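# Lay bench rod across cabinet rack, then place part

## Task

Pick up the rod lying on the bench and set it into the rack inside the cabinet. It must lie straight across, in the gap between the rack's two existing rods, with each end resting in a notch of the rails. After that, put the part on that same rack and open the grippers so nothing is still held.

## Robot and tools

Robot: two arms, left_arm and right_arm, each ending in a two-finger parallel gripper. The names are labels only and say nothing about which side of an image an arm appears on.

World frame: the origin sits on the table surface midway between the arms. +x points out over the table, +z points up, and left_arm stands on the +y side. Each result has a state line of the form left_arm: ... | right_arm: ... giving each gripper's position in metres and orientation as a wxyz quaternion, both in this frame. Reported positions can be slightly wrong, more so when an arm reaches far. The reported point lies between the finger pads, roughly 1 cm inside the fingertips. In the gripper's own frame the fingers extend along +z and close along y.

The 14-number row is used by both execute_actions and move. It is one flat list covering both arms: dx, dy, dz, rx, ry, rz, opening for left_arm, then the same seven for right_arm. Every value must lie in [-1, 1], even for an arm that should not move. dx to rz are offsets, not poses. They are expressed in that gripper's own axes and measured from the gripper pose in the most recent result that showed it. Before any result in the scene has shown it, and for the second and later calls within one reply, they are measured from where the arm is when the action begins. A value of 1.0 stands for 0.6 m or 180 degrees. rx, ry, rz together form a single rotation vector. Opening is not an offset: +1 means fully open (0.094 m) and -1 means closed.

execute_actions takes actions, a list holding zero or one item, plus an optional pictures boolean (camera images are included by default). An empty list just reports the current state. An action item {"rows": [...], "steps": n} can hold up to 15 rows and up to 15 steps (default 15), each step lasting 1/30 s. One row is applied per step, and the final row repeats if there are fewer rows than steps. Every row counts from the same base pose, not from the row before it. A wait item {"steps": n} with no rows allows up to 300 steps, counted from the previous result, and the time you spend replying counts toward it. A refused call sends nothing to the robot.

move takes target (one 14-number row, same rules as above) and speed (top path speed in m/s, 0.002 to 0.5, default 0.25; rotation is capped at twice that value in rad/s). Each gripper follows a straight path toward its target. Both paths finish at the same moment and last between 0.5 and 10 s. If more time would be needed, both stop at 10 s before reaching the target. Rotation takes the shorter direction. The paths ignore obstacles and the other arm. The gripper opening is sent when the move starts. The result adds a move: line giving the ending (done, off_target, moving, held, fault) and the distance of each gripper from its target. If only one arm is named in the ending, the other finished normally. limits=paced means the target was clipped. limits=held means some steps were blocked along the way, after which the arm may rush well above the set speed. Grippers can lag, wander, and overspeed, especially when the arm is almost fully stretched.

wait takes seconds (0 to 10) and sends nothing new.

zoom_image takes camera (cam_left_wrist or cam_right_wrist; both images are 616x616) and region [x0, y0, x1, y1] in pixels with the origin at the top-left corner, at most 504 by 504. It returns a closer look at that camera's latest image.

finished_scene takes scene, the number of the current scene. Replying with no tool call also ends things, so always make a call.

Motion limits: on every control step the commanded pose is clipped to within 70 mm and 16 degrees of the measured pose. After an action ends, an arm goes on only as far as its last clipped pose. Large moves therefore need several actions; check the result and send the remainder. Arms tend to settle a centimetre or more below the target, and zero offsets can make them sag further. To hold an arm in place, send the offset back to its desired pose in the first call of a reply and zeros after that, raising the aim if it still sits low. Zero offsets pull the arm back to the base pose; they do not act as a pause. The simulation keeps running while you think. A Hand target line shows where the controller is currently driving each gripper.

Gripping: grip_measured uses the same scale as the commanded opening. The last number in Joint positions is the opening in metres. Readings may be off by about 1 mm. To hold something, command about 0.03 below grip_measured, or less for a lighter grip. Pads push with about 50 to 62 N each, less on very thin parts. Something may occasionally tug a held part or shove a loose object.

Other result lines: pose unreachable (clearance check altered or blocked a command), HELD (a step's command was not fully sent), FAULT, MOTOR HOT at 75 °C. At 90 °C the arm stops for 10 s; at 100 °C it goes limp and falls. Holding loads heats motors. Joint torques are total drive output, noisy and offset. Joint ranges in rad: waist -2.618 to 3.054, shoulder 0 to 3.142, elbow 0 to 3.142, wrist pitch -1.571 to 1.571, wrist yaw -1.571 to 1.571, wrist roll -2.094 to 2.094.

Cameras are fisheye; per-camera K and T_world_to_cam (world to camera, metres) are provided, with small errors.

Avoid: knocking or placing anything off the table, which fails the task; letting the arms collide or press hard on each other; and drops, slips, fast impacts, or targets set far beyond a contact point, since these push harder.

Each tool is called after "Emit:" as name(argument=value, ...), one argument or row to a line, values as JSON.

## Session

Emit:
execute_actions(
  actions=[],
)

Scene clock: 0.00 s of 5400.00 s.
left_arm: end_effector_position=(+0.2041, -0.0969, +0.3457) grip_measured=+1.000 end_effector_quat_wxyz=(-0.371, -0.329, +0.809, -0.315) | right_arm: end_effector_position=(+0.1620, -0.4656, +0.2303) grip_measured=+1.000 end_effector_quat_wxyz=(+0.156, +0.826, +0.409, +0.355)
Joint positions: left_arm=[-0.751  1.971  2.317 -1.428  0.933 -1.838  0.094] | right_arm=[-1.618  1.387  1.333 -1.445 -0.795  0.797  0.094]
Joint velocities: left_arm=[ 0.012 -0.007 -0.007 -0.037 -0.007 -0.007  0.   ] | right_arm=[ 0.012 -0.007  0.012 -0.007 -0.051  0.007  0.   ]
Joint torques (N m, as the arm reports them, + toward a larger angle): no reading
Motor temperatures (°C, as the motors report them): left_arm=[26 26 25 25 26 25] | right_arm=[26 26 24 27 27 25]
Hand target (left_arm): +0.201, -0.095, +0.354; -0.372, -0.321, +0.808, -0.324
Hand target (right_arm): +0.163, -0.465, +0.233; +0.161, +0.823, +0.412, +0.356

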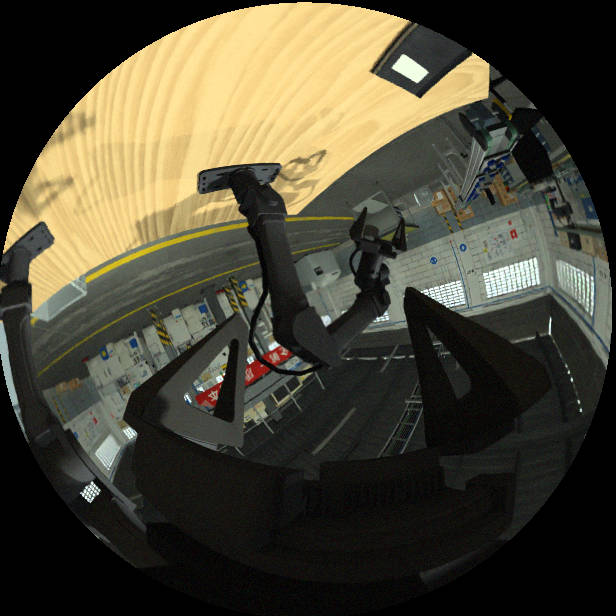

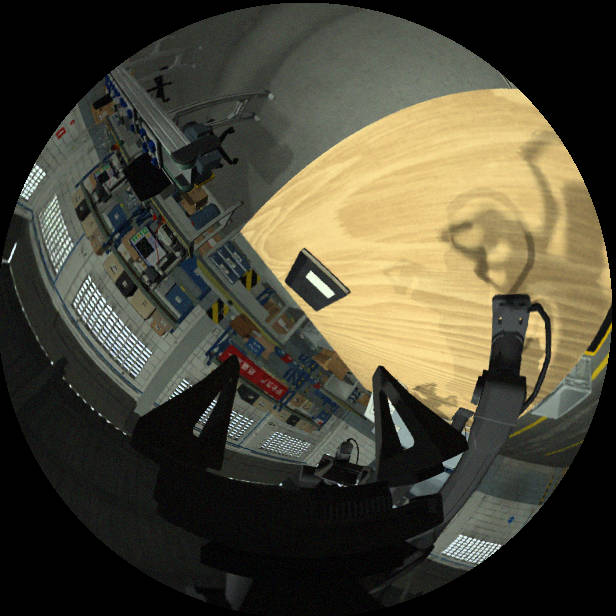

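Emit:
move(
  target=[-0.054,0.383,-0.448,0.008,-0.701,0.382,1,0,0,0,0,0,0,1],
  speed=0.25,
)

Scene clock: 48.37 s of 5400.00 s.
left_arm: end_effector_position=(+0.1550, +0.2487, +0.3924) grip_measured=+1.000 end_effector_quat_wxyz=(+0.706, +0.003, +0.708, -0.007) | right_arm: end_effector_position=(+0.1620, -0.4656, +0.2303) grip_measured=+1.000 end_effector_quat_wxyz=(+0.156, +0.826, +0.409, +0.355)
Joint positions: left_arm=[ 0.928  0.165  1.085 -0.924  0.878 -0.002  0.094] | right_arm=[-1.618  1.387  1.333 -1.445 -0.795  0.797  0.094]
Joint velocities: left_arm=[ 0.012 -0.037 -0.012 -0.037  0.11  -0.037  0.   ] | right_arm=[-0.002  0.002 -0.007  0.007  0.007  0.022  0.   ]
Joint torques (N m, as the arm reports them, + toward a larger angle): left_arm=[ 0.7   4.66  4.36  1.63  0.03 -0.09] | right_arm=[ 0.11 -3.39  7.36  0.21 -0.42  0.03]
Motor temperatures (°C, as the motors report them): left_arm=[26 31 27 27 26 25] | right_arm=[26 28 27 27 27 25]
Hand target (left_arm): +0.150, +0.242, +0.397; +0.713, +0.008, +0.701, -0.002
Hand target (right_arm): +0.162, -0.466, +0.230; +0.156, +0.826, +0.409, +0.355
Off the commanded pose (left_arm): 0.009 m, 1 deg.
Off the commanded pose (right_arm): 0.000 m, 0 deg.
After step 90, 38.03 s passed at rest.
move: done; limits=paced
camera_calibration (this result's frames):
cam_left_wrist: T_world_to_cam=[[0.0574081, -0.966121, -0.251623, 0.341256], [-0.697157, 0.141614, -0.702792, 0.363303], [0.714616, 0.215767, -0.665409, 0.18928], [0, 0, 0, 1]] pos_world=[0.0984255, 0.237405, 0.467143]

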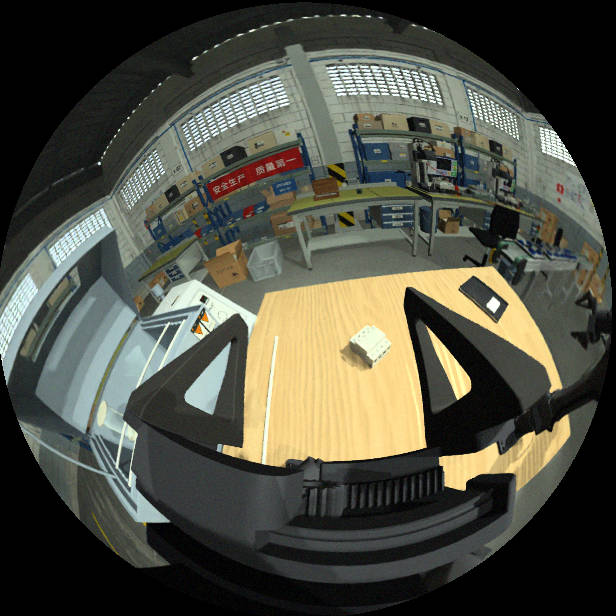

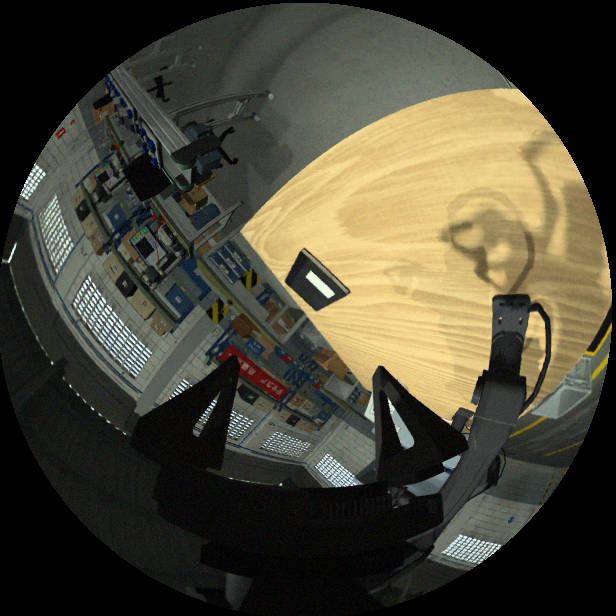

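Emit:
move(
  target=[-0.05,0.2,0.083,-0.45,0,0,1,0,0,0,0,0,0,1],
)

Scene clock: 67.20 s of 5400.00 s.
left_arm: end_effector_position=(+0.2161, +0.3698, +0.4174) grip_measured=+1.000 end_effector_quat_wxyz=(+0.542, -0.441, +0.547, +0.460) | right_arm: end_effector_position=(+0.1620, -0.4656, +0.2303) grip_measured=+1.000 end_effector_quat_wxyz=(+0.156, +0.826, +0.409, +0.355)
Joint positions: left_arm=[ 2.616  0.165  1.589 -1.394  1.169 -0.002  0.094] | right_arm=[-1.618  1.387  1.333 -1.445 -0.795  0.797  0.094]
Joint velocities: left_arm=[ 0.007 -0.017 -0.002 -0.007 -0.022  0.037  0.   ] | right_arm=[ 0.002 -0.007  0.002 -0.022 -0.022  0.022  0.   ]
Joint torques (N m, as the arm reports them, + toward a larger angle): left_arm=[ 0.51  9.86  1.32  1.34 -0.13  0.04] | right_arm=[ 0.08 -3.43  7.25  0.22 -0.42  0.03]
Motor temperatures (°C, as the motors report them): left_arm=[26 29 27 29 26 25] | right_arm=[26 28 28 28 27 25]
Hand target (left_arm): +0.214, +0.372, +0.419; +0.540, -0.452, +0.542, +0.458
Hand target (right_arm): +0.162, -0.466, +0.230; +0.156, +0.826, +0.409, +0.355
Off the commanded pose (left_arm): 0.011 m, 2 deg.
Off the commanded pose (right_arm): 0.000 m, 0 deg.
After step 90, 12.40 s passed at rest.
move: off_target (left_arm)
camera_calibration (this result's frames):
cam_left_wrist: T_world_to_cam=[[0.954233, -0.104468, -0.280225, -0.0395066], [-0.279044, -0.648087, -0.708603, 0.610438], [-0.107583, 0.754367, -0.647577, 0.107153], [0, 0, 0, 1]] pos_world=[0.219565, 0.310657, 0.490878]

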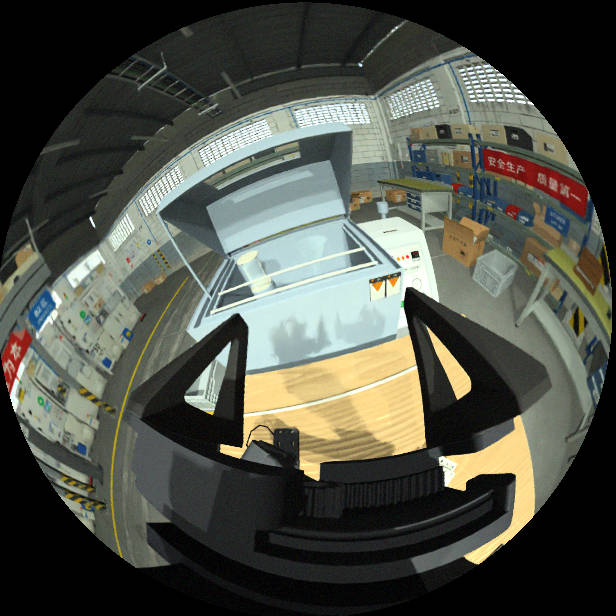

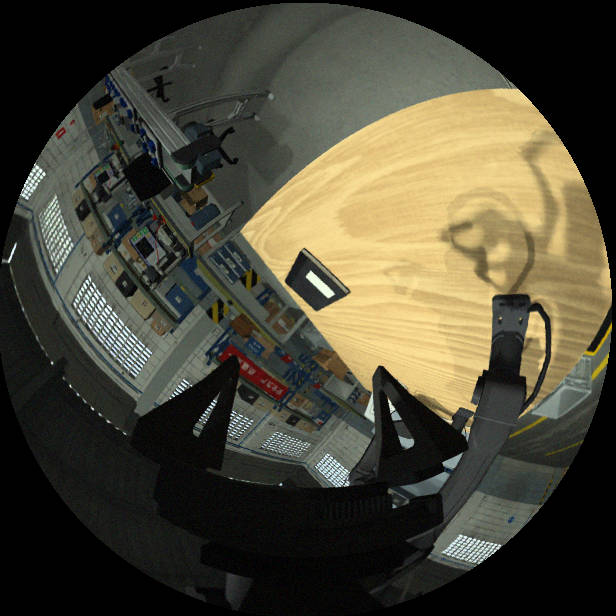

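Emit:
zoom_image(
  camera="cam_left_wrist",
  region=[170, 200, 440, 430],
)

Emit:
move(
  target=[-0.1,-0.05,0.35,0,0.15,0,1,0,0,0,0,0,0,1],
)

Region (170, 200, 440, 430) of cam_left_wrist's 616x616 image, scaled by 1.867, with more detail than that image has; it fills the top 429 rows of this view, and the rest is white.

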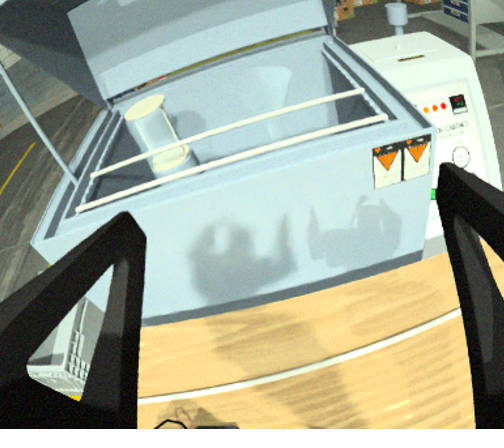

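Scene clock: 74.77 s of 5400.00 s.
left_arm: end_effector_position=(+0.2582, +0.4426, +0.4486) grip_measured=+1.000 end_effector_quat_wxyz=(+0.521, -0.435, +0.557, +0.479) | right_arm: end_effector_position=(+0.1620, -0.4656, +0.2303) grip_measured=+1.000 end_effector_quat_wxyz=(+0.156, +0.826, +0.409, +0.355)
Joint positions: left_arm=[ 3.036  0.322  1.851 -1.542  1.565  0.093  0.094] | right_arm=[-1.618  1.387  1.333 -1.445 -0.795  0.797  0.094]
Joint velocities: left_arm=[-0.017  0.012  0.012 -0.037 -0.037 -0.022  0.   ] | right_arm=[-0.017 -0.017 -0.002  0.037 -0.066 -0.022  0.   ]
Joint torques (N m, as the arm reports them, + toward a larger angle): left_arm=[ 0.08  9.71  0.16  1.16  0.06 -0.08] | right_arm=[-0.02 -3.36  7.45  0.21 -0.44 -0.03]
Motor temperatures (°C, as the motors report them): left_arm=[26 31 26 28 26 25] | right_arm=[26 28 28 28 27 25]
Hand target (left_arm): +0.260, +0.443, +0.450; +0.528, -0.441, +0.553, +0.470
Hand target (right_arm): +0.162, -0.466, +0.230; +0.156, +0.826, +0.409, +0.355
Off the commanded pose (left_arm): 0.134 m, 26 deg; position and orientation clipped at the last step of the last action.
Off the commanded pose (right_arm): 0.000 m, 0 deg.
joint sent to its limit (left arm) — the command would take joint 1 (waist) past its upper limit, so that joint was sent only as far as its limit.
After step 90, 3.23 s passed at rest.
move: off_target (left_arm); limits=paced
camera_calibration (this result's frames):
cam_left_wrist: T_world_to_cam=[[0.939341, -0.0822704, -0.33297, -0.0456235], [-0.30243, -0.656598, -0.690953, 0.693292], [-0.161783, 0.749741, -0.64165, 0.0903483], [0, 0, 0, 1]] pos_world=[0.267145, 0.383723, 0.521813]

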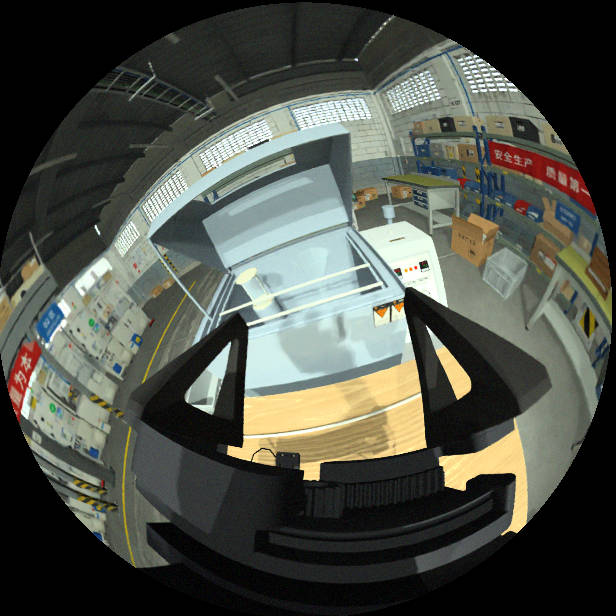

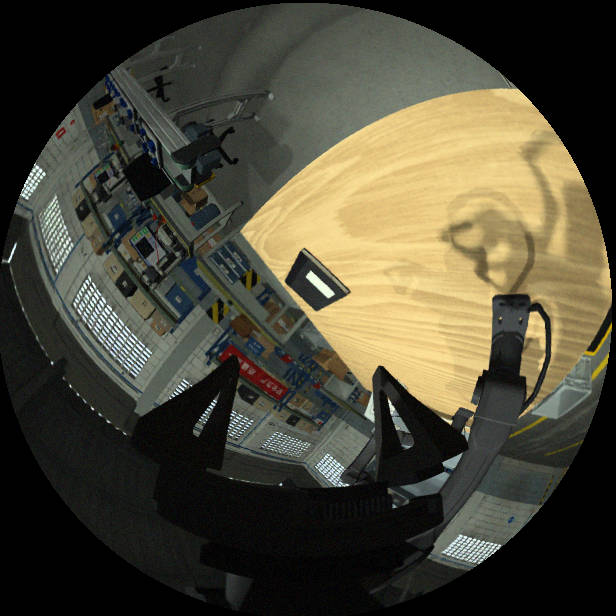

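Emit:
move(
  target=[0.072,-0.122,-0.273,0.447,-0.017,-0.021,1,0,0,0,0,0,0,1],
)

Scene clock: 100.07 s of 5400.00 s.
left_arm: end_effector_position=(+0.2996, +0.2691, +0.4037) grip_measured=+1.000 end_effector_quat_wxyz=(+0.642, -0.222, +0.671, +0.296) | right_arm: end_effector_position=(+0.1620, -0.4656, +0.2303) grip_measured=+1.000 end_effector_quat_wxyz=(+0.156, +0.826, +0.409, +0.355)
Joint positions: left_arm=[ 2.395  0.149  1.652 -1.542  1.58   0.153  0.094] | right_arm=[-1.618  1.387  1.333 -1.445 -0.795  0.797  0.094]
Joint velocities: left_arm=[-0.007 -0.012  0.002 -0.066 -0.007 -0.037  0.   ] | right_arm=[-0.012  0.007 -0.007 -0.081  0.007 -0.066  0.   ]
Joint torques (N m, as the arm reports them, + toward a larger angle): left_arm=[-0.75  8.6  -2.18  1.11  0.09 -0.13] | right_arm=[-0.07 -3.33  7.37  0.24 -0.46  0.01]
Motor temperatures (°C, as the motors report them): left_arm=[26 32 26 28 26 25] | right_arm=[26 28 28 28 27 25]
Hand target (left_arm): +0.300, +0.266, +0.400; +0.650, -0.229, +0.669, +0.278
Hand target (right_arm): +0.162, -0.466, +0.230; +0.156, +0.826, +0.409, +0.355
Off the commanded pose (left_arm): 0.004 m, 43 deg; orientation clipped at the last step of the last action.
Off the commanded pose (right_arm): 0.000 m, 0 deg.
joint sent to its limit (left arm) — the command would take joint 5 (wrist yaw) past its upper limit, so that joint was sent only as far as its limit.
After step 90, 19.10 s passed at rest.
move: off_target (left_arm); limits=paced
camera_calibration (this result's frames):
cam_left_wrist: T_world_to_cam=[[0.686335, -0.629669, -0.363953, 0.1219], [-0.655537, -0.31886, -0.684543, 0.573155], [0.314985, 0.70841, -0.631616, 0.0625586], [0, 0, 0, 1]] pos_world=[0.272355, 0.215196, 0.476228]

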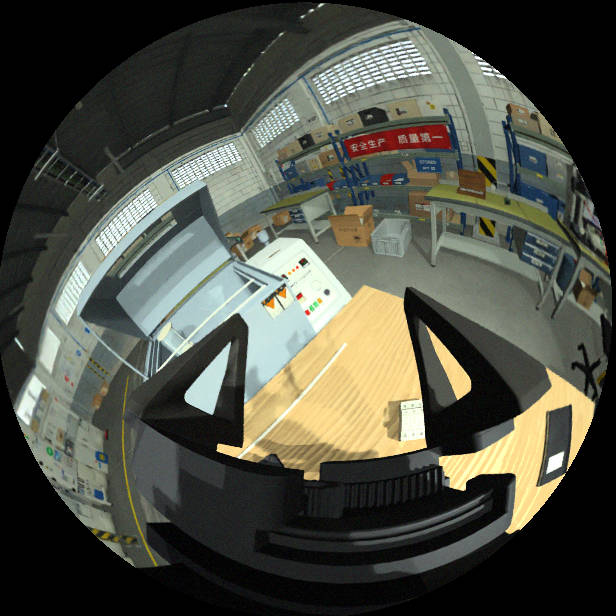

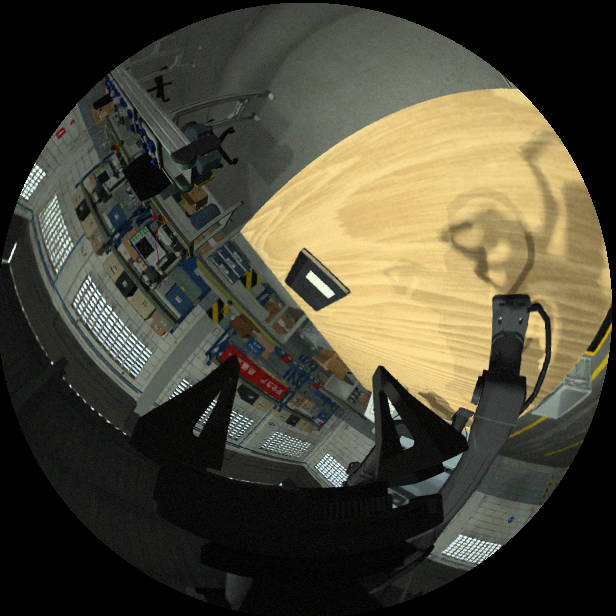

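Emit:
move(
  target=[0.039,0.138,-0.21,0.24,-0.013,-0.034,1,0,0,0,0,0,0,1],
)

Scene clock: 119.53 s of 5400.00 s.
left_arm: end_effector_position=(+0.1445, +0.2428, +0.3922) grip_measured=+1.000 end_effector_quat_wxyz=(+0.703, -0.004, +0.712, -0.006) | right_arm: end_effector_position=(+0.1620, -0.4656, +0.2303) grip_measured=+1.000 end_effector_quat_wxyz=(+0.156, +0.826, +0.409, +0.355)
Joint positions: left_arm=[ 0.893  0.156  1.129 -0.992  0.831  0.001  0.094] | right_arm=[-1.618  1.387  1.333 -1.445 -0.795  0.797  0.094]
Joint velocities: left_arm=[-0.007 -0.002 -0.002 -0.022 -0.007 -0.095  0.   ] | right_arm=[ 0.012 -0.012  0.002  0.007 -0.037  0.022  0.   ]
Joint torques (N m, as the arm reports them, + toward a larger angle): left_arm=[-0.79  4.77  1.58  1.85 -0.1  -0.08] | right_arm=[-0.18 -3.36  7.25  0.23 -0.38  0.  ]
Motor temperatures (°C, as the motors report them): left_arm=[26 32 26 28 26 25] | right_arm=[26 28 28 28 27 25]
Hand target (left_arm): +0.143, +0.242, +0.393; +0.709, -0.000, +0.705, -0.003
Hand target (right_arm): +0.162, -0.466, +0.230; +0.156, +0.826, +0.409, +0.355
Off the commanded pose (left_arm): 0.006 m, 1 deg.
Off the commanded pose (right_arm): 0.000 m, 0 deg.
After step 90, 13.97 s passed at rest.
move: done
camera_calibration (this result's frames):
cam_left_wrist: T_world_to_cam=[[0.0663381, -0.967331, -0.244685, 0.332428], [-0.705742, 0.127865, -0.696835, 0.358886], [0.705356, 0.218911, -0.674203, 0.201985], [0, 0, 0, 1]] pos_world=[0.0887568, 0.231462, 0.467603]

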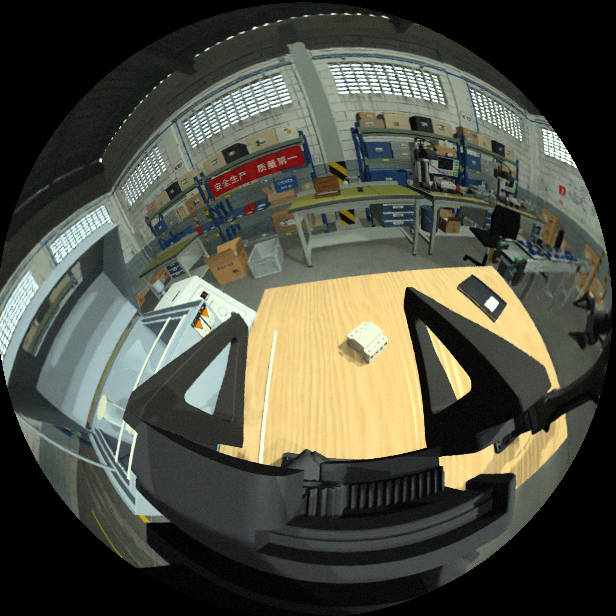

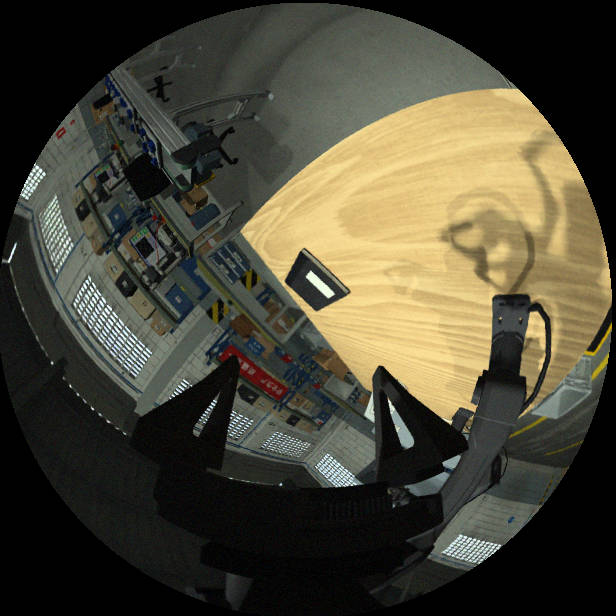

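Emit:
move(
  target=[0.067,0.308,0.25,0,0,0,1,0,0,0,0,0,0,1],
  speed=0.15,
)

Scene clock: 131.53 s of 5400.00 s.
left_arm: end_effector_position=(+0.2896, +0.4332, +0.3502) grip_measured=+1.000 end_effector_quat_wxyz=(+0.700, -0.009, +0.714, +0.001) | right_arm: end_effector_position=(+0.1620, -0.4656, +0.2303) grip_measured=+1.000 end_effector_quat_wxyz=(+0.156, +0.826, +0.409, +0.355)
Joint positions: left_arm=[1.019 0.806 0.755 0.015 0.939 0.018 0.094] | right_arm=[-1.618  1.387  1.333 -1.445 -0.795  0.797  0.094]
Joint velocities: left_arm=[-0.012 -0.002 -0.012  0.051 -0.022 -0.037  0.   ] | right_arm=[ 0.017 -0.002 -0.002  0.066 -0.037 -0.081  0.   ]
Joint torques (N m, as the arm reports them, + toward a larger angle): left_arm=[-0.86  0.19  5.91  1.79  0.08 -0.07] | right_arm=[-0.05 -3.46  7.47  0.27 -0.42  0.03]
Motor temperatures (°C, as the motors report them): left_arm=[26 31 26 30 26 25] | right_arm=[26 28 28 28 27 25]
Hand target (left_arm): +0.292, +0.430, +0.350; +0.702, -0.004, +0.712, -0.005
Hand target (right_arm): +0.162, -0.466, +0.230; +0.156, +0.826, +0.409, +0.355
Off the commanded pose (left_arm): 0.009 m, 1 deg.
Off the commanded pose (right_arm): 0.000 m, 0 deg.
After step 90, 6.67 s passed at rest.
move: done
camera_calibration (this result's frames):
cam_left_wrist: T_world_to_cam=[[0.0813697, -0.965468, -0.247487, 0.492464], [-0.713683, 0.11689, -0.690647, 0.412566], [0.695727, 0.232825, -0.679527, 0.0282222], [0, 0, 0, 1]] pos_world=[0.234735, 0.420663, 0.425993]

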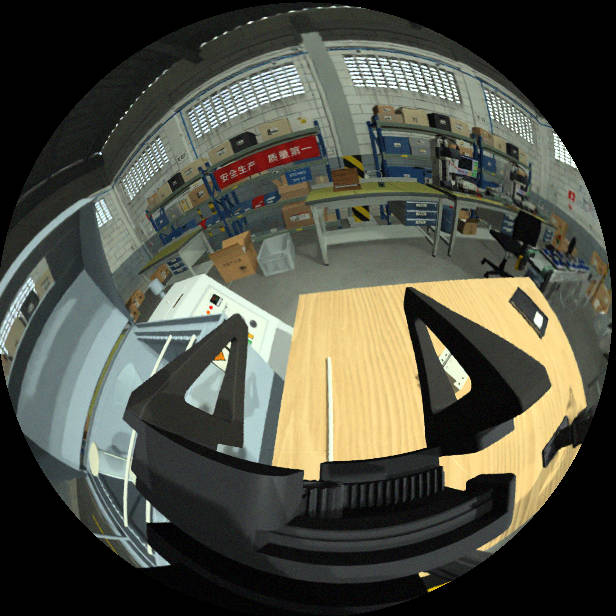

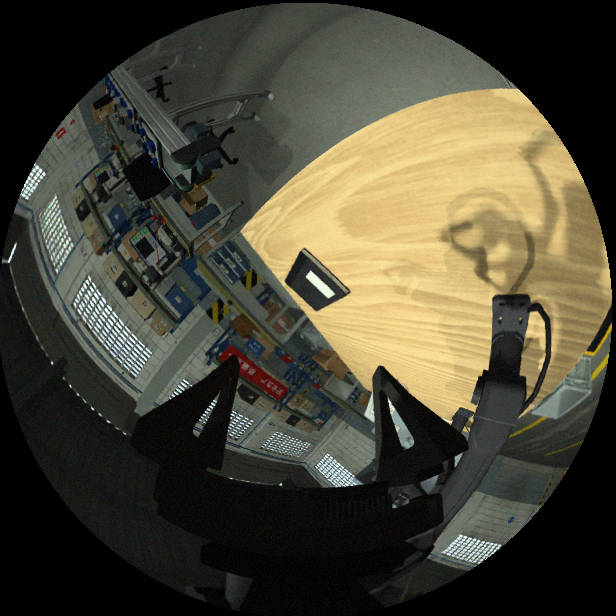

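Emit:
move(
  target=[-0.167,0.245,-0.117,-0.487,0.131,-0.131,1,0,0,0,0,0,0,1],
  speed=0.2,
)

Scene clock: 149.50 s of 5400.00 s.
left_arm: end_effector_position=(+0.2263, +0.5797, +0.4437) grip_measured=+1.000 end_effector_quat_wxyz=(-0.353, +0.611, -0.618, -0.347) | right_arm: end_effector_position=(+0.1620, -0.4656, +0.2303) grip_measured=+1.000 end_effector_quat_wxyz=(+0.156, +0.826, +0.409, +0.355)
Joint positions: left_arm=[ 0.608  1.658  2.369 -1.552 -0.818 -0.687  0.094] | right_arm=[-1.618  1.387  1.333 -1.445 -0.795  0.797  0.094]
Joint velocities: left_arm=[ 0.002  0.037 -0.007 -0.066 -0.007 -0.007  0.   ] | right_arm=[ 0.007  0.002  0.012 -0.081 -0.037 -0.066  0.   ]
Joint torques (N m, as the arm reports them, + toward a larger angle): left_arm=[ 0.58 -4.17  5.85  1.23 -0.57 -0.08] | right_arm=[ 0.16 -3.43  7.41  0.25 -0.45  0.  ]
Motor temperatures (°C, as the motors report them): left_arm=[26 29 28 31 26 25] | right_arm=[26 28 29 28 27 25]
Hand target (left_arm): +0.218, +0.581, +0.449; -0.354, +0.618, -0.606, -0.355
Hand target (right_arm): +0.162, -0.466, +0.230; +0.156, +0.826, +0.409, +0.355
Off the commanded pose (left_arm): 0.010 m, 2 deg.
Off the commanded pose (right_arm): 0.000 m, 0 deg.
joint sent to its limit (left arm) — the command would take joint 4 (wrist pitch) past its lower limit, so that joint was sent only as far as its limit.
After step 90, 10.20 s passed at rest.
move: done
camera_calibration (this result's frames):
cam_left_wrist: T_world_to_cam=[[0.963307, -0.0810409, -0.255875, -0.0463728], [-0.147123, -0.95678, -0.250852, 0.713895], [-0.224487, 0.279293, -0.933596, 0.395711], [0, 0, 0, 1]] pos_world=[0.238534, 0.568764, 0.53665]

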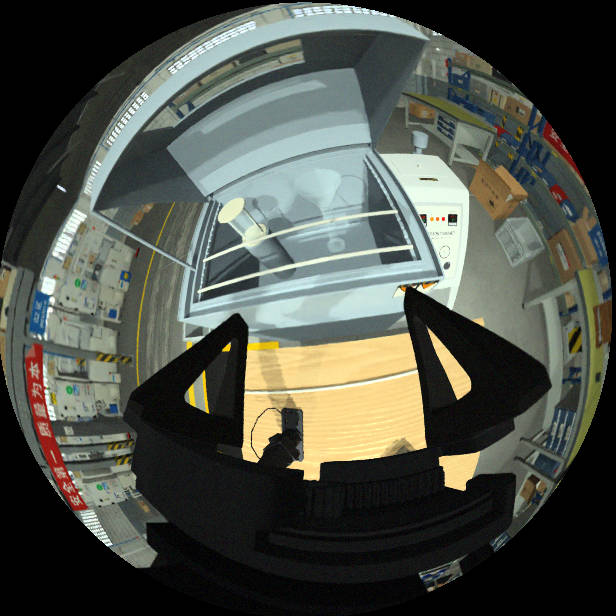

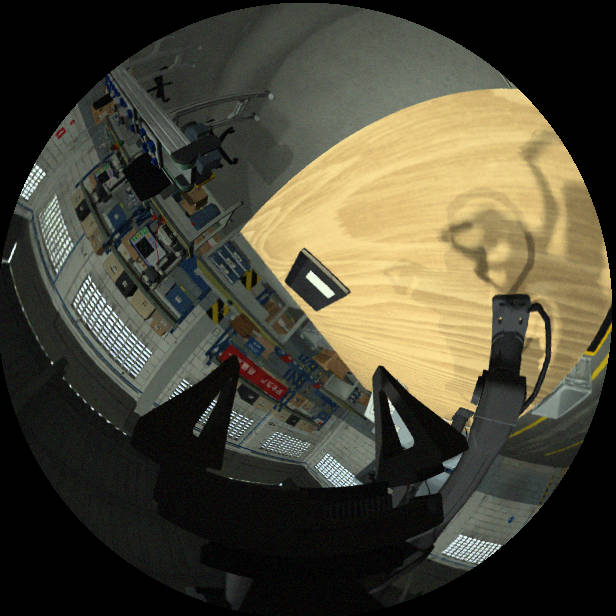

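Emit:
zoom_image(
  camera="cam_left_wrist",
  region=[170, 140, 470, 420],
)

Region (170, 140, 470, 420) of cam_left_wrist's 616x616 image, scaled by 1.680, with more detail than that image has; it fills the top 470 rows of this view, and the rest is white.

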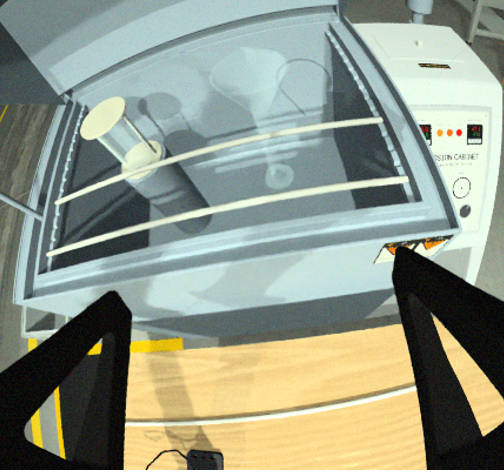

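Emit:
move(
  target=[0.511,0.035,0.099,0.254,0.259,0.448,1,0,0,0,0,0,0,1],
  speed=0.2,
)

Scene clock: 200.90 s of 5400.00 s.
left_arm: end_effector_position=(+0.1978, +0.4815, +0.1531) grip_measured=+1.000 end_effector_quat_wxyz=(-0.005, -0.019, +1.000, +0.009) | right_arm: end_effector_position=(+0.1620, -0.4656, +0.2303) grip_measured=+1.000 end_effector_quat_wxyz=(+0.156, +0.826, +0.409, +0.355)
Joint positions: left_arm=[ 0.839  1.485  1.324 -1.404 -0.021  0.737  0.094] | right_arm=[-1.618  1.387  1.333 -1.445 -0.795  0.797  0.094]
Joint velocities: left_arm=[-0.002 -0.007  0.002  0.022  0.051 -0.022  0.   ] | right_arm=[ 0.017  0.002  0.007 -0.095  0.007 -0.037  0.   ]
Joint torques (N m, as the arm reports them, + toward a larger angle): left_arm=[-0.67 -4.06  4.86  0.45  0.09  0.09] | right_arm=[ 0.19 -3.34  7.36  0.28 -0.47  0.  ]
Motor temperatures (°C, as the motors report them): left_arm=[26 30 28 30 26 25] | right_arm=[26 28 29 28 27 25]
Hand target (left_arm): +0.199, +0.477, +0.151; -0.006, -0.009, +1.000, +0.001
Hand target (right_arm): +0.162, -0.466, +0.230; +0.156, +0.826, +0.409, +0.355
Off the commanded pose (left_arm): 0.010 m, 2 deg.
Off the commanded pose (right_arm): 0.000 m, 0 deg.
After step 90, 43.40 s passed at rest.
move: done
camera_calibration (this result's frames):
cam_left_wrist: T_world_to_cam=[[-0.220989, -0.97129, -0.0880833, 0.536042], [-0.701334, 0.0955067, 0.706406, -0.000752344], [-0.677713, 0.217884, -0.702305, 0.2293], [0, 0, 0, 1]] pos_world=[0.273332, 0.470763, 0.208786]

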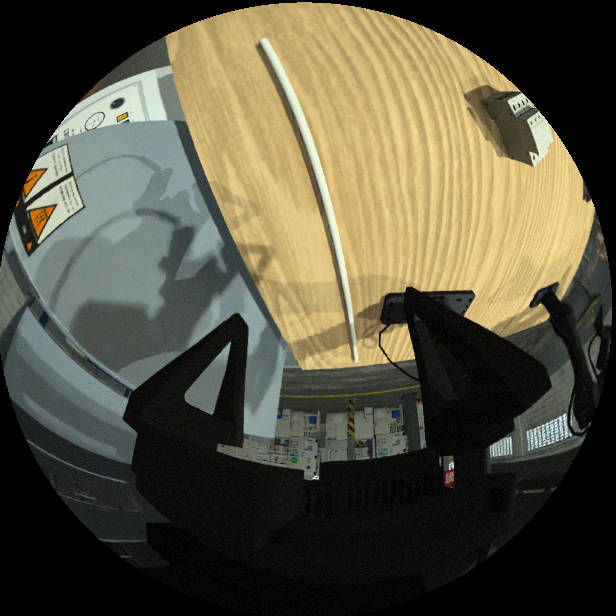

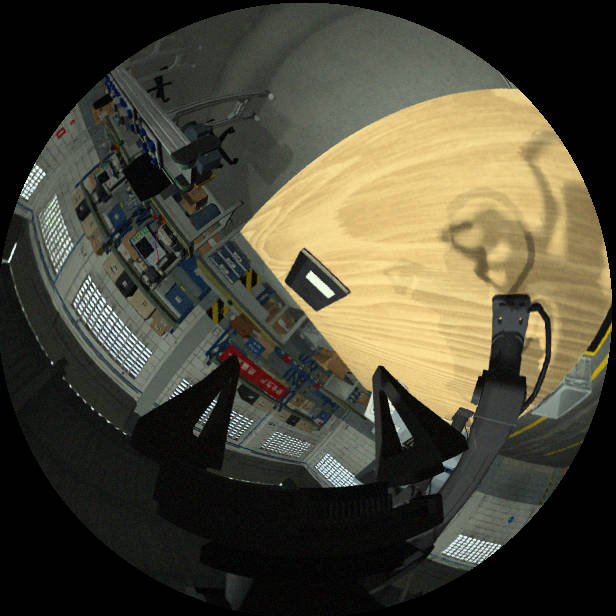

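Emit:
move(
  target=[-0.007,-0.0175,0.205,0,0,-0.007,0,0,0,0,0,0,0,1],
  speed=0.1,
)

Scene clock: 220.20 s of 5400.00 s.
left_arm: end_effector_position=(+0.1960, +0.4756, +0.0328) grip_measured=+0.002 end_effector_quat_wxyz=(-0.008, -0.031, +0.999, +0.007) | right_arm: end_effector_position=(+0.1620, -0.4656, +0.2303) grip_measured=+1.000 end_effector_quat_wxyz=(+0.156, +0.826, +0.409, +0.355)
Joint positions: left_arm=[ 0.827  1.549  0.896 -0.919 -0.021  0.7    0.047] | right_arm=[-1.618  1.387  1.333 -1.445 -0.795  0.797  0.094]
Joint velocities: left_arm=[-0.002 -0.017  0.002  0.022  0.007  0.022  0.   ] | right_arm=[ 0.002 -0.002 -0.022  0.007 -0.022 -0.095  0.   ]
Joint torques (N m, as the arm reports them, + toward a larger angle): left_arm=[-0.86 -4.12  4.33  0.62 -0.05 -0.07] | right_arm=[-0.05 -3.38  7.22  0.26 -0.44  0.02]
Motor temperatures (°C, as the motors report them): left_arm=[26 30 28 28 26 25] | right_arm=[26 28 29 28 27 25]
Hand target (left_arm): +0.200, +0.475, +0.030; -0.005, -0.030, +0.999, +0.009
Hand target (right_arm): +0.162, -0.466, +0.230; +0.156, +0.826, +0.409, +0.355
Off the commanded pose (left_arm): 0.006 m, 0 deg.
Off the commanded pose (right_arm): 0.000 m, 0 deg.
After step 90, 14.47 s passed at rest.
move: done
camera_calibration (this result's frames):
cam_left_wrist: T_world_to_cam=[[-0.197281, -0.976907, -0.0820554, 0.517103], [-0.699875, 0.0817355, 0.709573, 0.089725], [-0.68648, 0.197414, -0.699838, 0.156232], [0, 0, 0, 1]] pos_world=[0.272061, 0.466985, 0.0881014]

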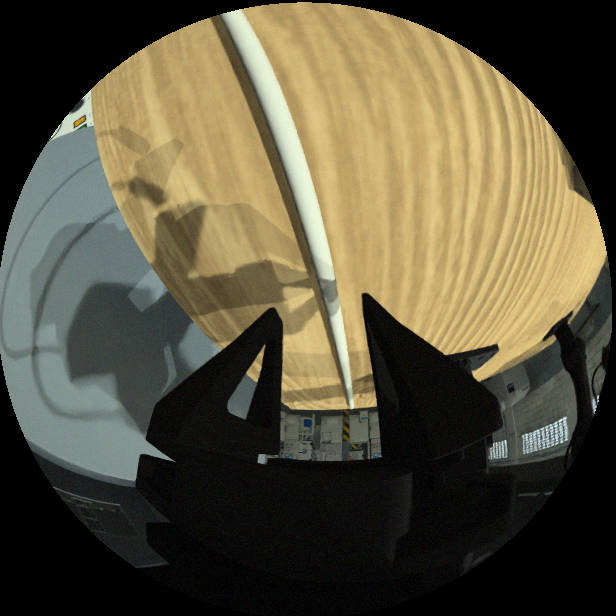

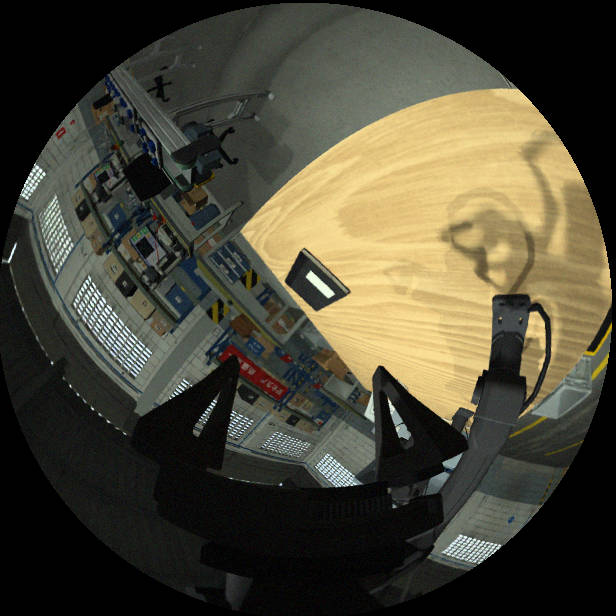

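Emit:
move(
  target=[-0.015,-0.012,0.037,0,0,0,0,0,0,0,0,0,0,1],
  speed=0.04,
)

Scene clock: 227.60 s of 5400.00 s.
left_arm: end_effector_position=(+0.2022, +0.4707, +0.0140) grip_measured=+0.002 end_effector_quat_wxyz=(-0.009, -0.032, +0.999, +0.006) | right_arm: end_effector_position=(+0.1620, -0.4656, +0.2303) grip_measured=+1.000 end_effector_quat_wxyz=(+0.156, +0.826, +0.409, +0.355)
Joint positions: left_arm=[ 0.795  1.593  0.856 -0.842 -0.021  0.667  0.047] | right_arm=[-1.618  1.387  1.333 -1.445 -0.795  0.797  0.094]
Joint velocities: left_arm=[ 0.012  0.017 -0.007  0.022  0.037  0.007 -0.   ] | right_arm=[-0.012 -0.002 -0.007  0.007  0.007 -0.022  0.   ]
Joint torques (N m, as the arm reports them, + toward a larger angle): left_arm=[-0.81 -4.14  3.92  0.6  -0.04 -0.04] | right_arm=[ 0.07 -3.45  7.28  0.23 -0.41  0.02]
Motor temperatures (°C, as the motors report them): left_arm=[26 30 28 28 26 25] | right_arm=[26 28 29 28 27 25]
Hand target (left_arm): +0.205, +0.469, +0.010; -0.008, -0.031, +0.999, +0.006
Hand target (right_arm): +0.162, -0.466, +0.230; +0.156, +0.826, +0.409, +0.355
Off the commanded pose (left_arm): 0.005 m, 0 deg.
Off the commanded pose (right_arm): 0.000 m, 0 deg.
After step 90, 3.33 s passed at rest.
move: done
camera_calibration (this result's frames):
cam_left_wrist: T_world_to_cam=[[-0.196058, -0.977429, -0.0786981, 0.511983], [-0.697696, 0.0826521, 0.711611, 0.106841], [-0.689044, 0.194424, -0.698153, 0.150209], [0, 0, 0, 1]] pos_world=[0.278422, 0.462393, 0.0691311]

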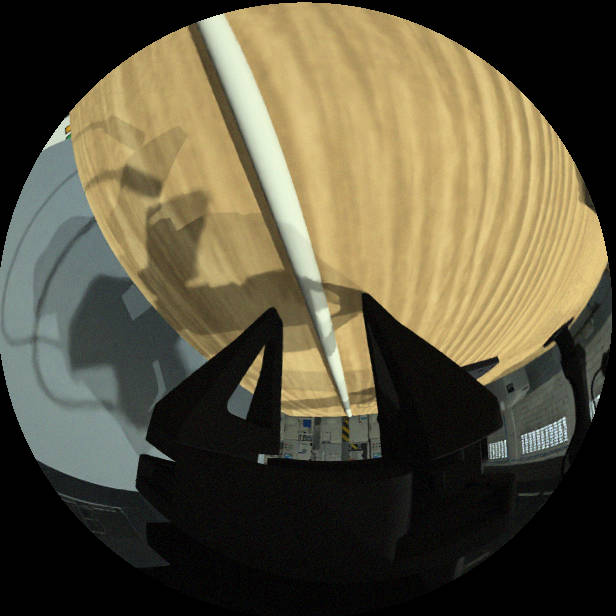

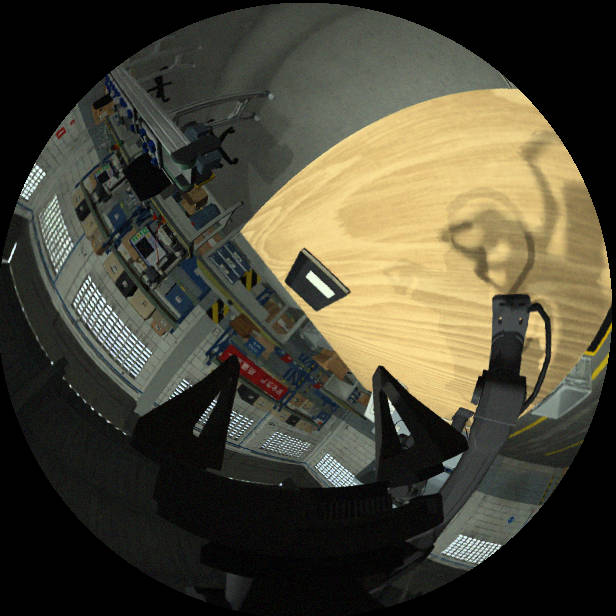

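Emit:
move(
  target=[0,0,0.011,0,0,0,-0.5,0,0,0,0,0,0,1],
  speed=0.02,
)

Scene clock: 232.10 s of 5400.00 s.
left_arm: end_effector_position=(+0.2038, +0.4721, +0.0140) grip_measured=-0.498 end_effector_quat_wxyz=(-0.006, -0.032, +0.999, +0.008) | right_arm: end_effector_position=(+0.1620, -0.4656, +0.2303) grip_measured=+1.000 end_effector_quat_wxyz=(+0.156, +0.826, +0.409, +0.355)
Joint positions: left_arm=[ 0.795  1.593  0.856 -0.833 -0.021  0.667  0.024] | right_arm=[-1.618  1.387  1.333 -1.445 -0.795  0.797  0.094]
Joint velocities: left_arm=[-0.002 -0.007 -0.012 -0.007 -0.022 -0.066  0.001] | right_arm=[ 0.002 -0.022 -0.002 -0.095 -0.066 -0.051  0.   ]
Joint torques (N m, as the arm reports them, + toward a larger angle): left_arm=[ 0.   -3.82  3.38  0.64 -0.05  0.02] | right_arm=[-0.08 -3.43  7.43  0.24 -0.46  0.04]
Motor temperatures (°C, as the motors report them): left_arm=[26 30 28 28 26 25] | right_arm=[26 29 29 28 27 25]
Hand target (left_arm): +0.202, +0.471, +0.008; -0.010, -0.032, +0.999, +0.005
Hand target (right_arm): +0.162, -0.466, +0.230; +0.156, +0.826, +0.409, +0.355
Off the commanded pose (left_arm): 0.007 m, 0 deg.
Off the commanded pose (right_arm): 0.000 m, 0 deg.
After step 90, 0.80 s passed at rest.
move: done
camera_calibration (this result's frames):
cam_left_wrist: T_world_to_cam=[[-0.195172, -0.977043, -0.0854034, 0.51338], [-0.702163, 0.0784041, 0.707686, 0.110787], [-0.684744, 0.198088, -0.701347, 0.148441], [0, 0, 0, 1]] pos_world=[0.279632, 0.463504, 0.0695508]

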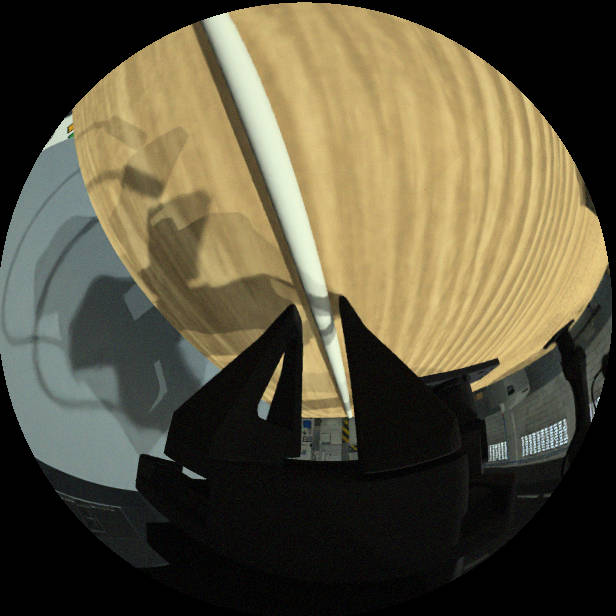

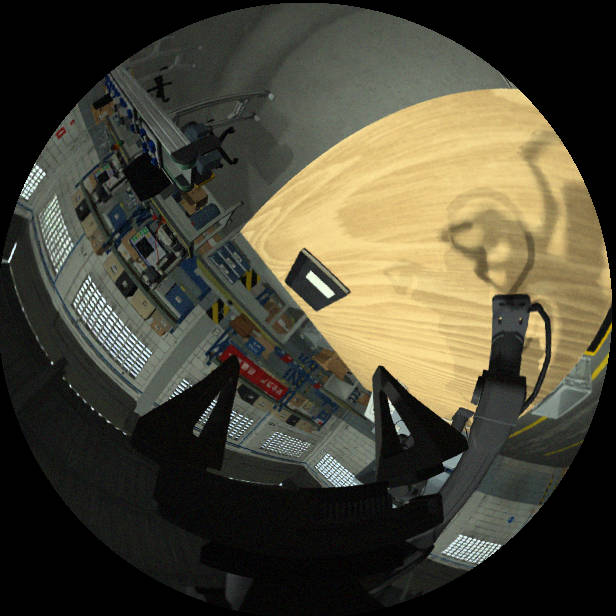

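Emit:
move(
  target=[0,0,0.008,0,0,0,-0.85,0,0,0,0,0,0,1],
  speed=0.02,
)

Scene clock: 240.23 s of 5400.00 s.
left_arm: end_effector_position=(+0.2040, +0.4725, +0.0140) grip_measured=-0.816 end_effector_quat_wxyz=(-0.006, -0.032, +0.999, +0.009) | right_arm: end_effector_position=(+0.1620, -0.4656, +0.2303) grip_measured=+1.000 end_effector_quat_wxyz=(+0.156, +0.826, +0.409, +0.355)
Joint positions: left_arm=[ 0.795  1.593  0.856 -0.831 -0.022  0.667  0.009] | right_arm=[-1.618  1.387  1.333 -1.445 -0.795  0.797  0.094]
Joint velocities: left_arm=[-0.007 -0.002 -0.017  0.007  0.066 -0.007  0.   ] | right_arm=[-0.012  0.007  0.002 -0.051  0.007 -0.051  0.   ]
Joint torques (N m, as the arm reports them, + toward a larger angle): left_arm=[ 0.01 -4.04  3.77  0.63 -0.04  0.01] | right_arm=[ 0.05 -3.33  7.28  0.24 -0.42  0.03]
Motor temperatures (°C, as the motors report them): left_arm=[26 30 28 28 26 25] | right_arm=[26 29 29 28 27 25]
Hand target (left_arm): +0.204, +0.472, +0.009; -0.006, -0.032, +0.999, +0.008
Hand target (right_arm): +0.162, -0.466, +0.230; +0.156, +0.826, +0.409, +0.355
Off the commanded pose (left_arm): 0.005 m, 0 deg.
Off the commanded pose (right_arm): 0.000 m, 0 deg.
After step 90, 4.43 s passed at rest.
move: done
camera_calibration (this result's frames):
cam_left_wrist: T_world_to_cam=[[-0.195092, -0.976885, -0.0873802, 0.513776], [-0.702808, 0.0771002, 0.707189, 0.11169], [-0.684106, 0.199379, -0.701604, 0.147804], [0, 0, 0, 1]] pos_world=[0.279844, 0.46382, 0.0696074]

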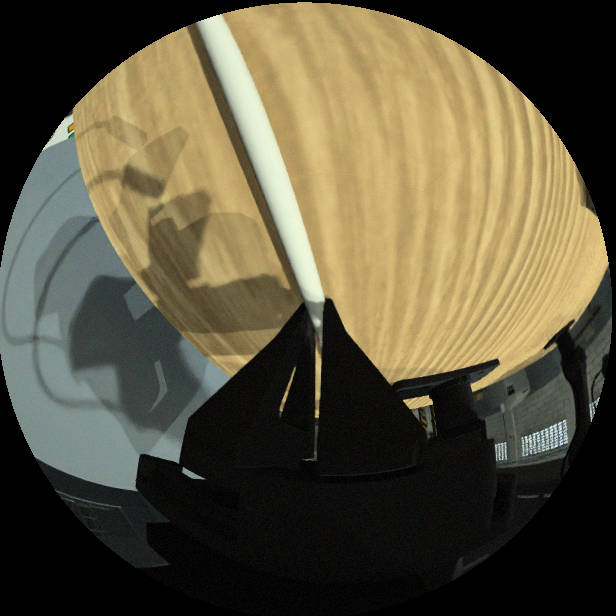

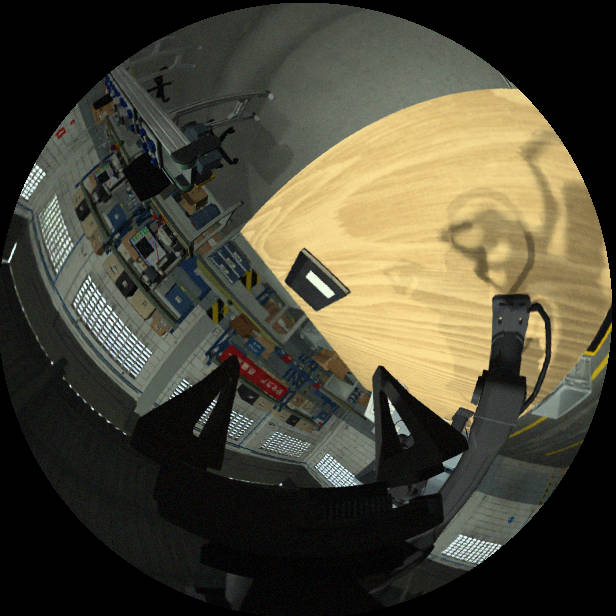

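Emit:
move(
  target=[0,0,-0.5,0,0,0.02,-0.85,0,0,0,0,0,0,1],
  speed=0.12,
)

Scene clock: 250.17 s of 5400.00 s.
left_arm: end_effector_position=(+0.2130, +0.4680, +0.3022) grip_measured=-0.848 end_effector_quat_wxyz=(+0.159, -0.006, +0.977, +0.144) | right_arm: end_effector_position=(+0.1620, -0.4656, +0.2303) grip_measured=+1.000 end_effector_quat_wxyz=(+0.156, +0.826, +0.409, +0.355)
Joint positions: left_arm=[ 0.759  1.298  1.719 -1.56  -0.02   0.688  0.007] | right_arm=[-1.618  1.387  1.333 -1.445 -0.795  0.797  0.094]
Joint velocities: left_arm=[ 0.007 -0.007 -0.002 -0.051  0.095  0.007  0.   ] | right_arm=[-0.007 -0.002  0.002 -0.095 -0.022 -0.037  0.   ]
Joint torques (N m, as the arm reports them, + toward a larger angle): left_arm=[-0.75 -3.57  6.8   1.01 -0.06  0.06] | right_arm=[-0.07 -3.29  7.35  0.21 -0.43  0.02]
Motor temperatures (°C, as the motors report them): left_arm=[26 30 28 28 26 25] | right_arm=[26 29 30 28 27 25]
Hand target (left_arm): +0.211, +0.463, +0.313; +0.171, +0.002, +0.973, +0.155
Hand target (right_arm): +0.162, -0.466, +0.230; +0.156, +0.826, +0.409, +0.355
Off the commanded pose (left_arm): 0.013 m, 25 deg; orientation clipped at the last step of the last action.
Off the commanded pose (right_arm): 0.000 m, 0 deg.
joint sent to its limit (left arm) — the command would take joint 4 (wrist pitch) past its lower limit, so that joint was sent only as far as its limit.
After step 90, 3.83 s passed at rest.
move: off_target (left_arm); limits=paced
camera_calibration (this result's frames):
cam_left_wrist: T_world_to_cam=[[-0.166222, -0.894312, -0.415424, 0.590599], [-0.891677, -0.0435663, 0.450571, 0.0887608], [-0.421049, 0.445319, -0.790195, 0.212696], [0, 0, 0, 1]] pos_world=[0.266872, 0.437329, 0.373427]

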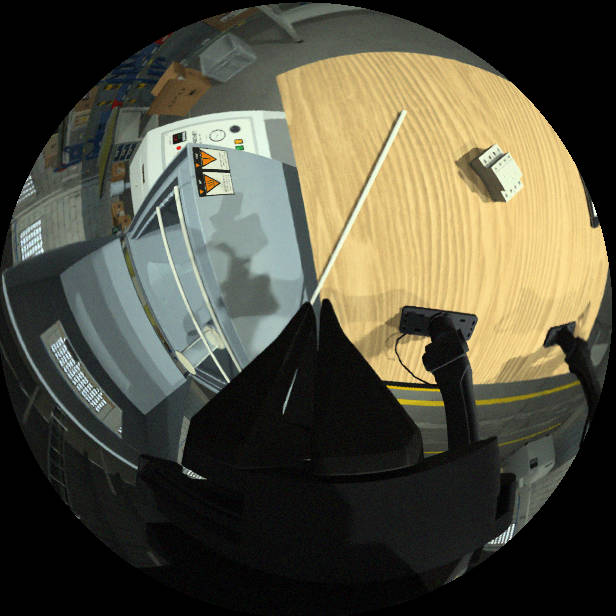

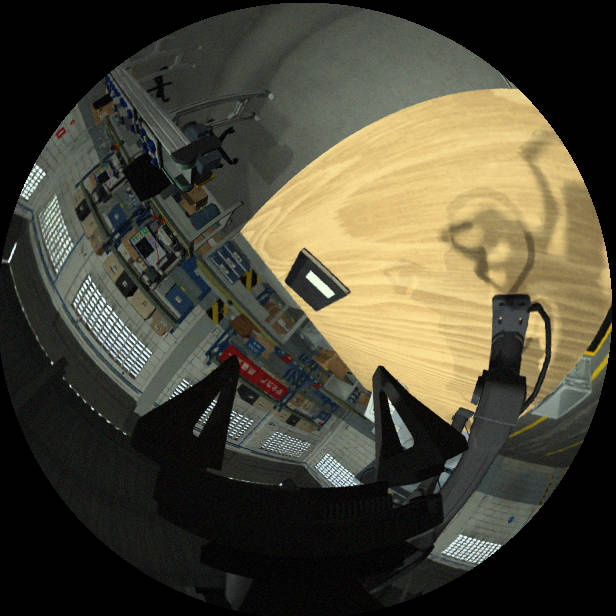

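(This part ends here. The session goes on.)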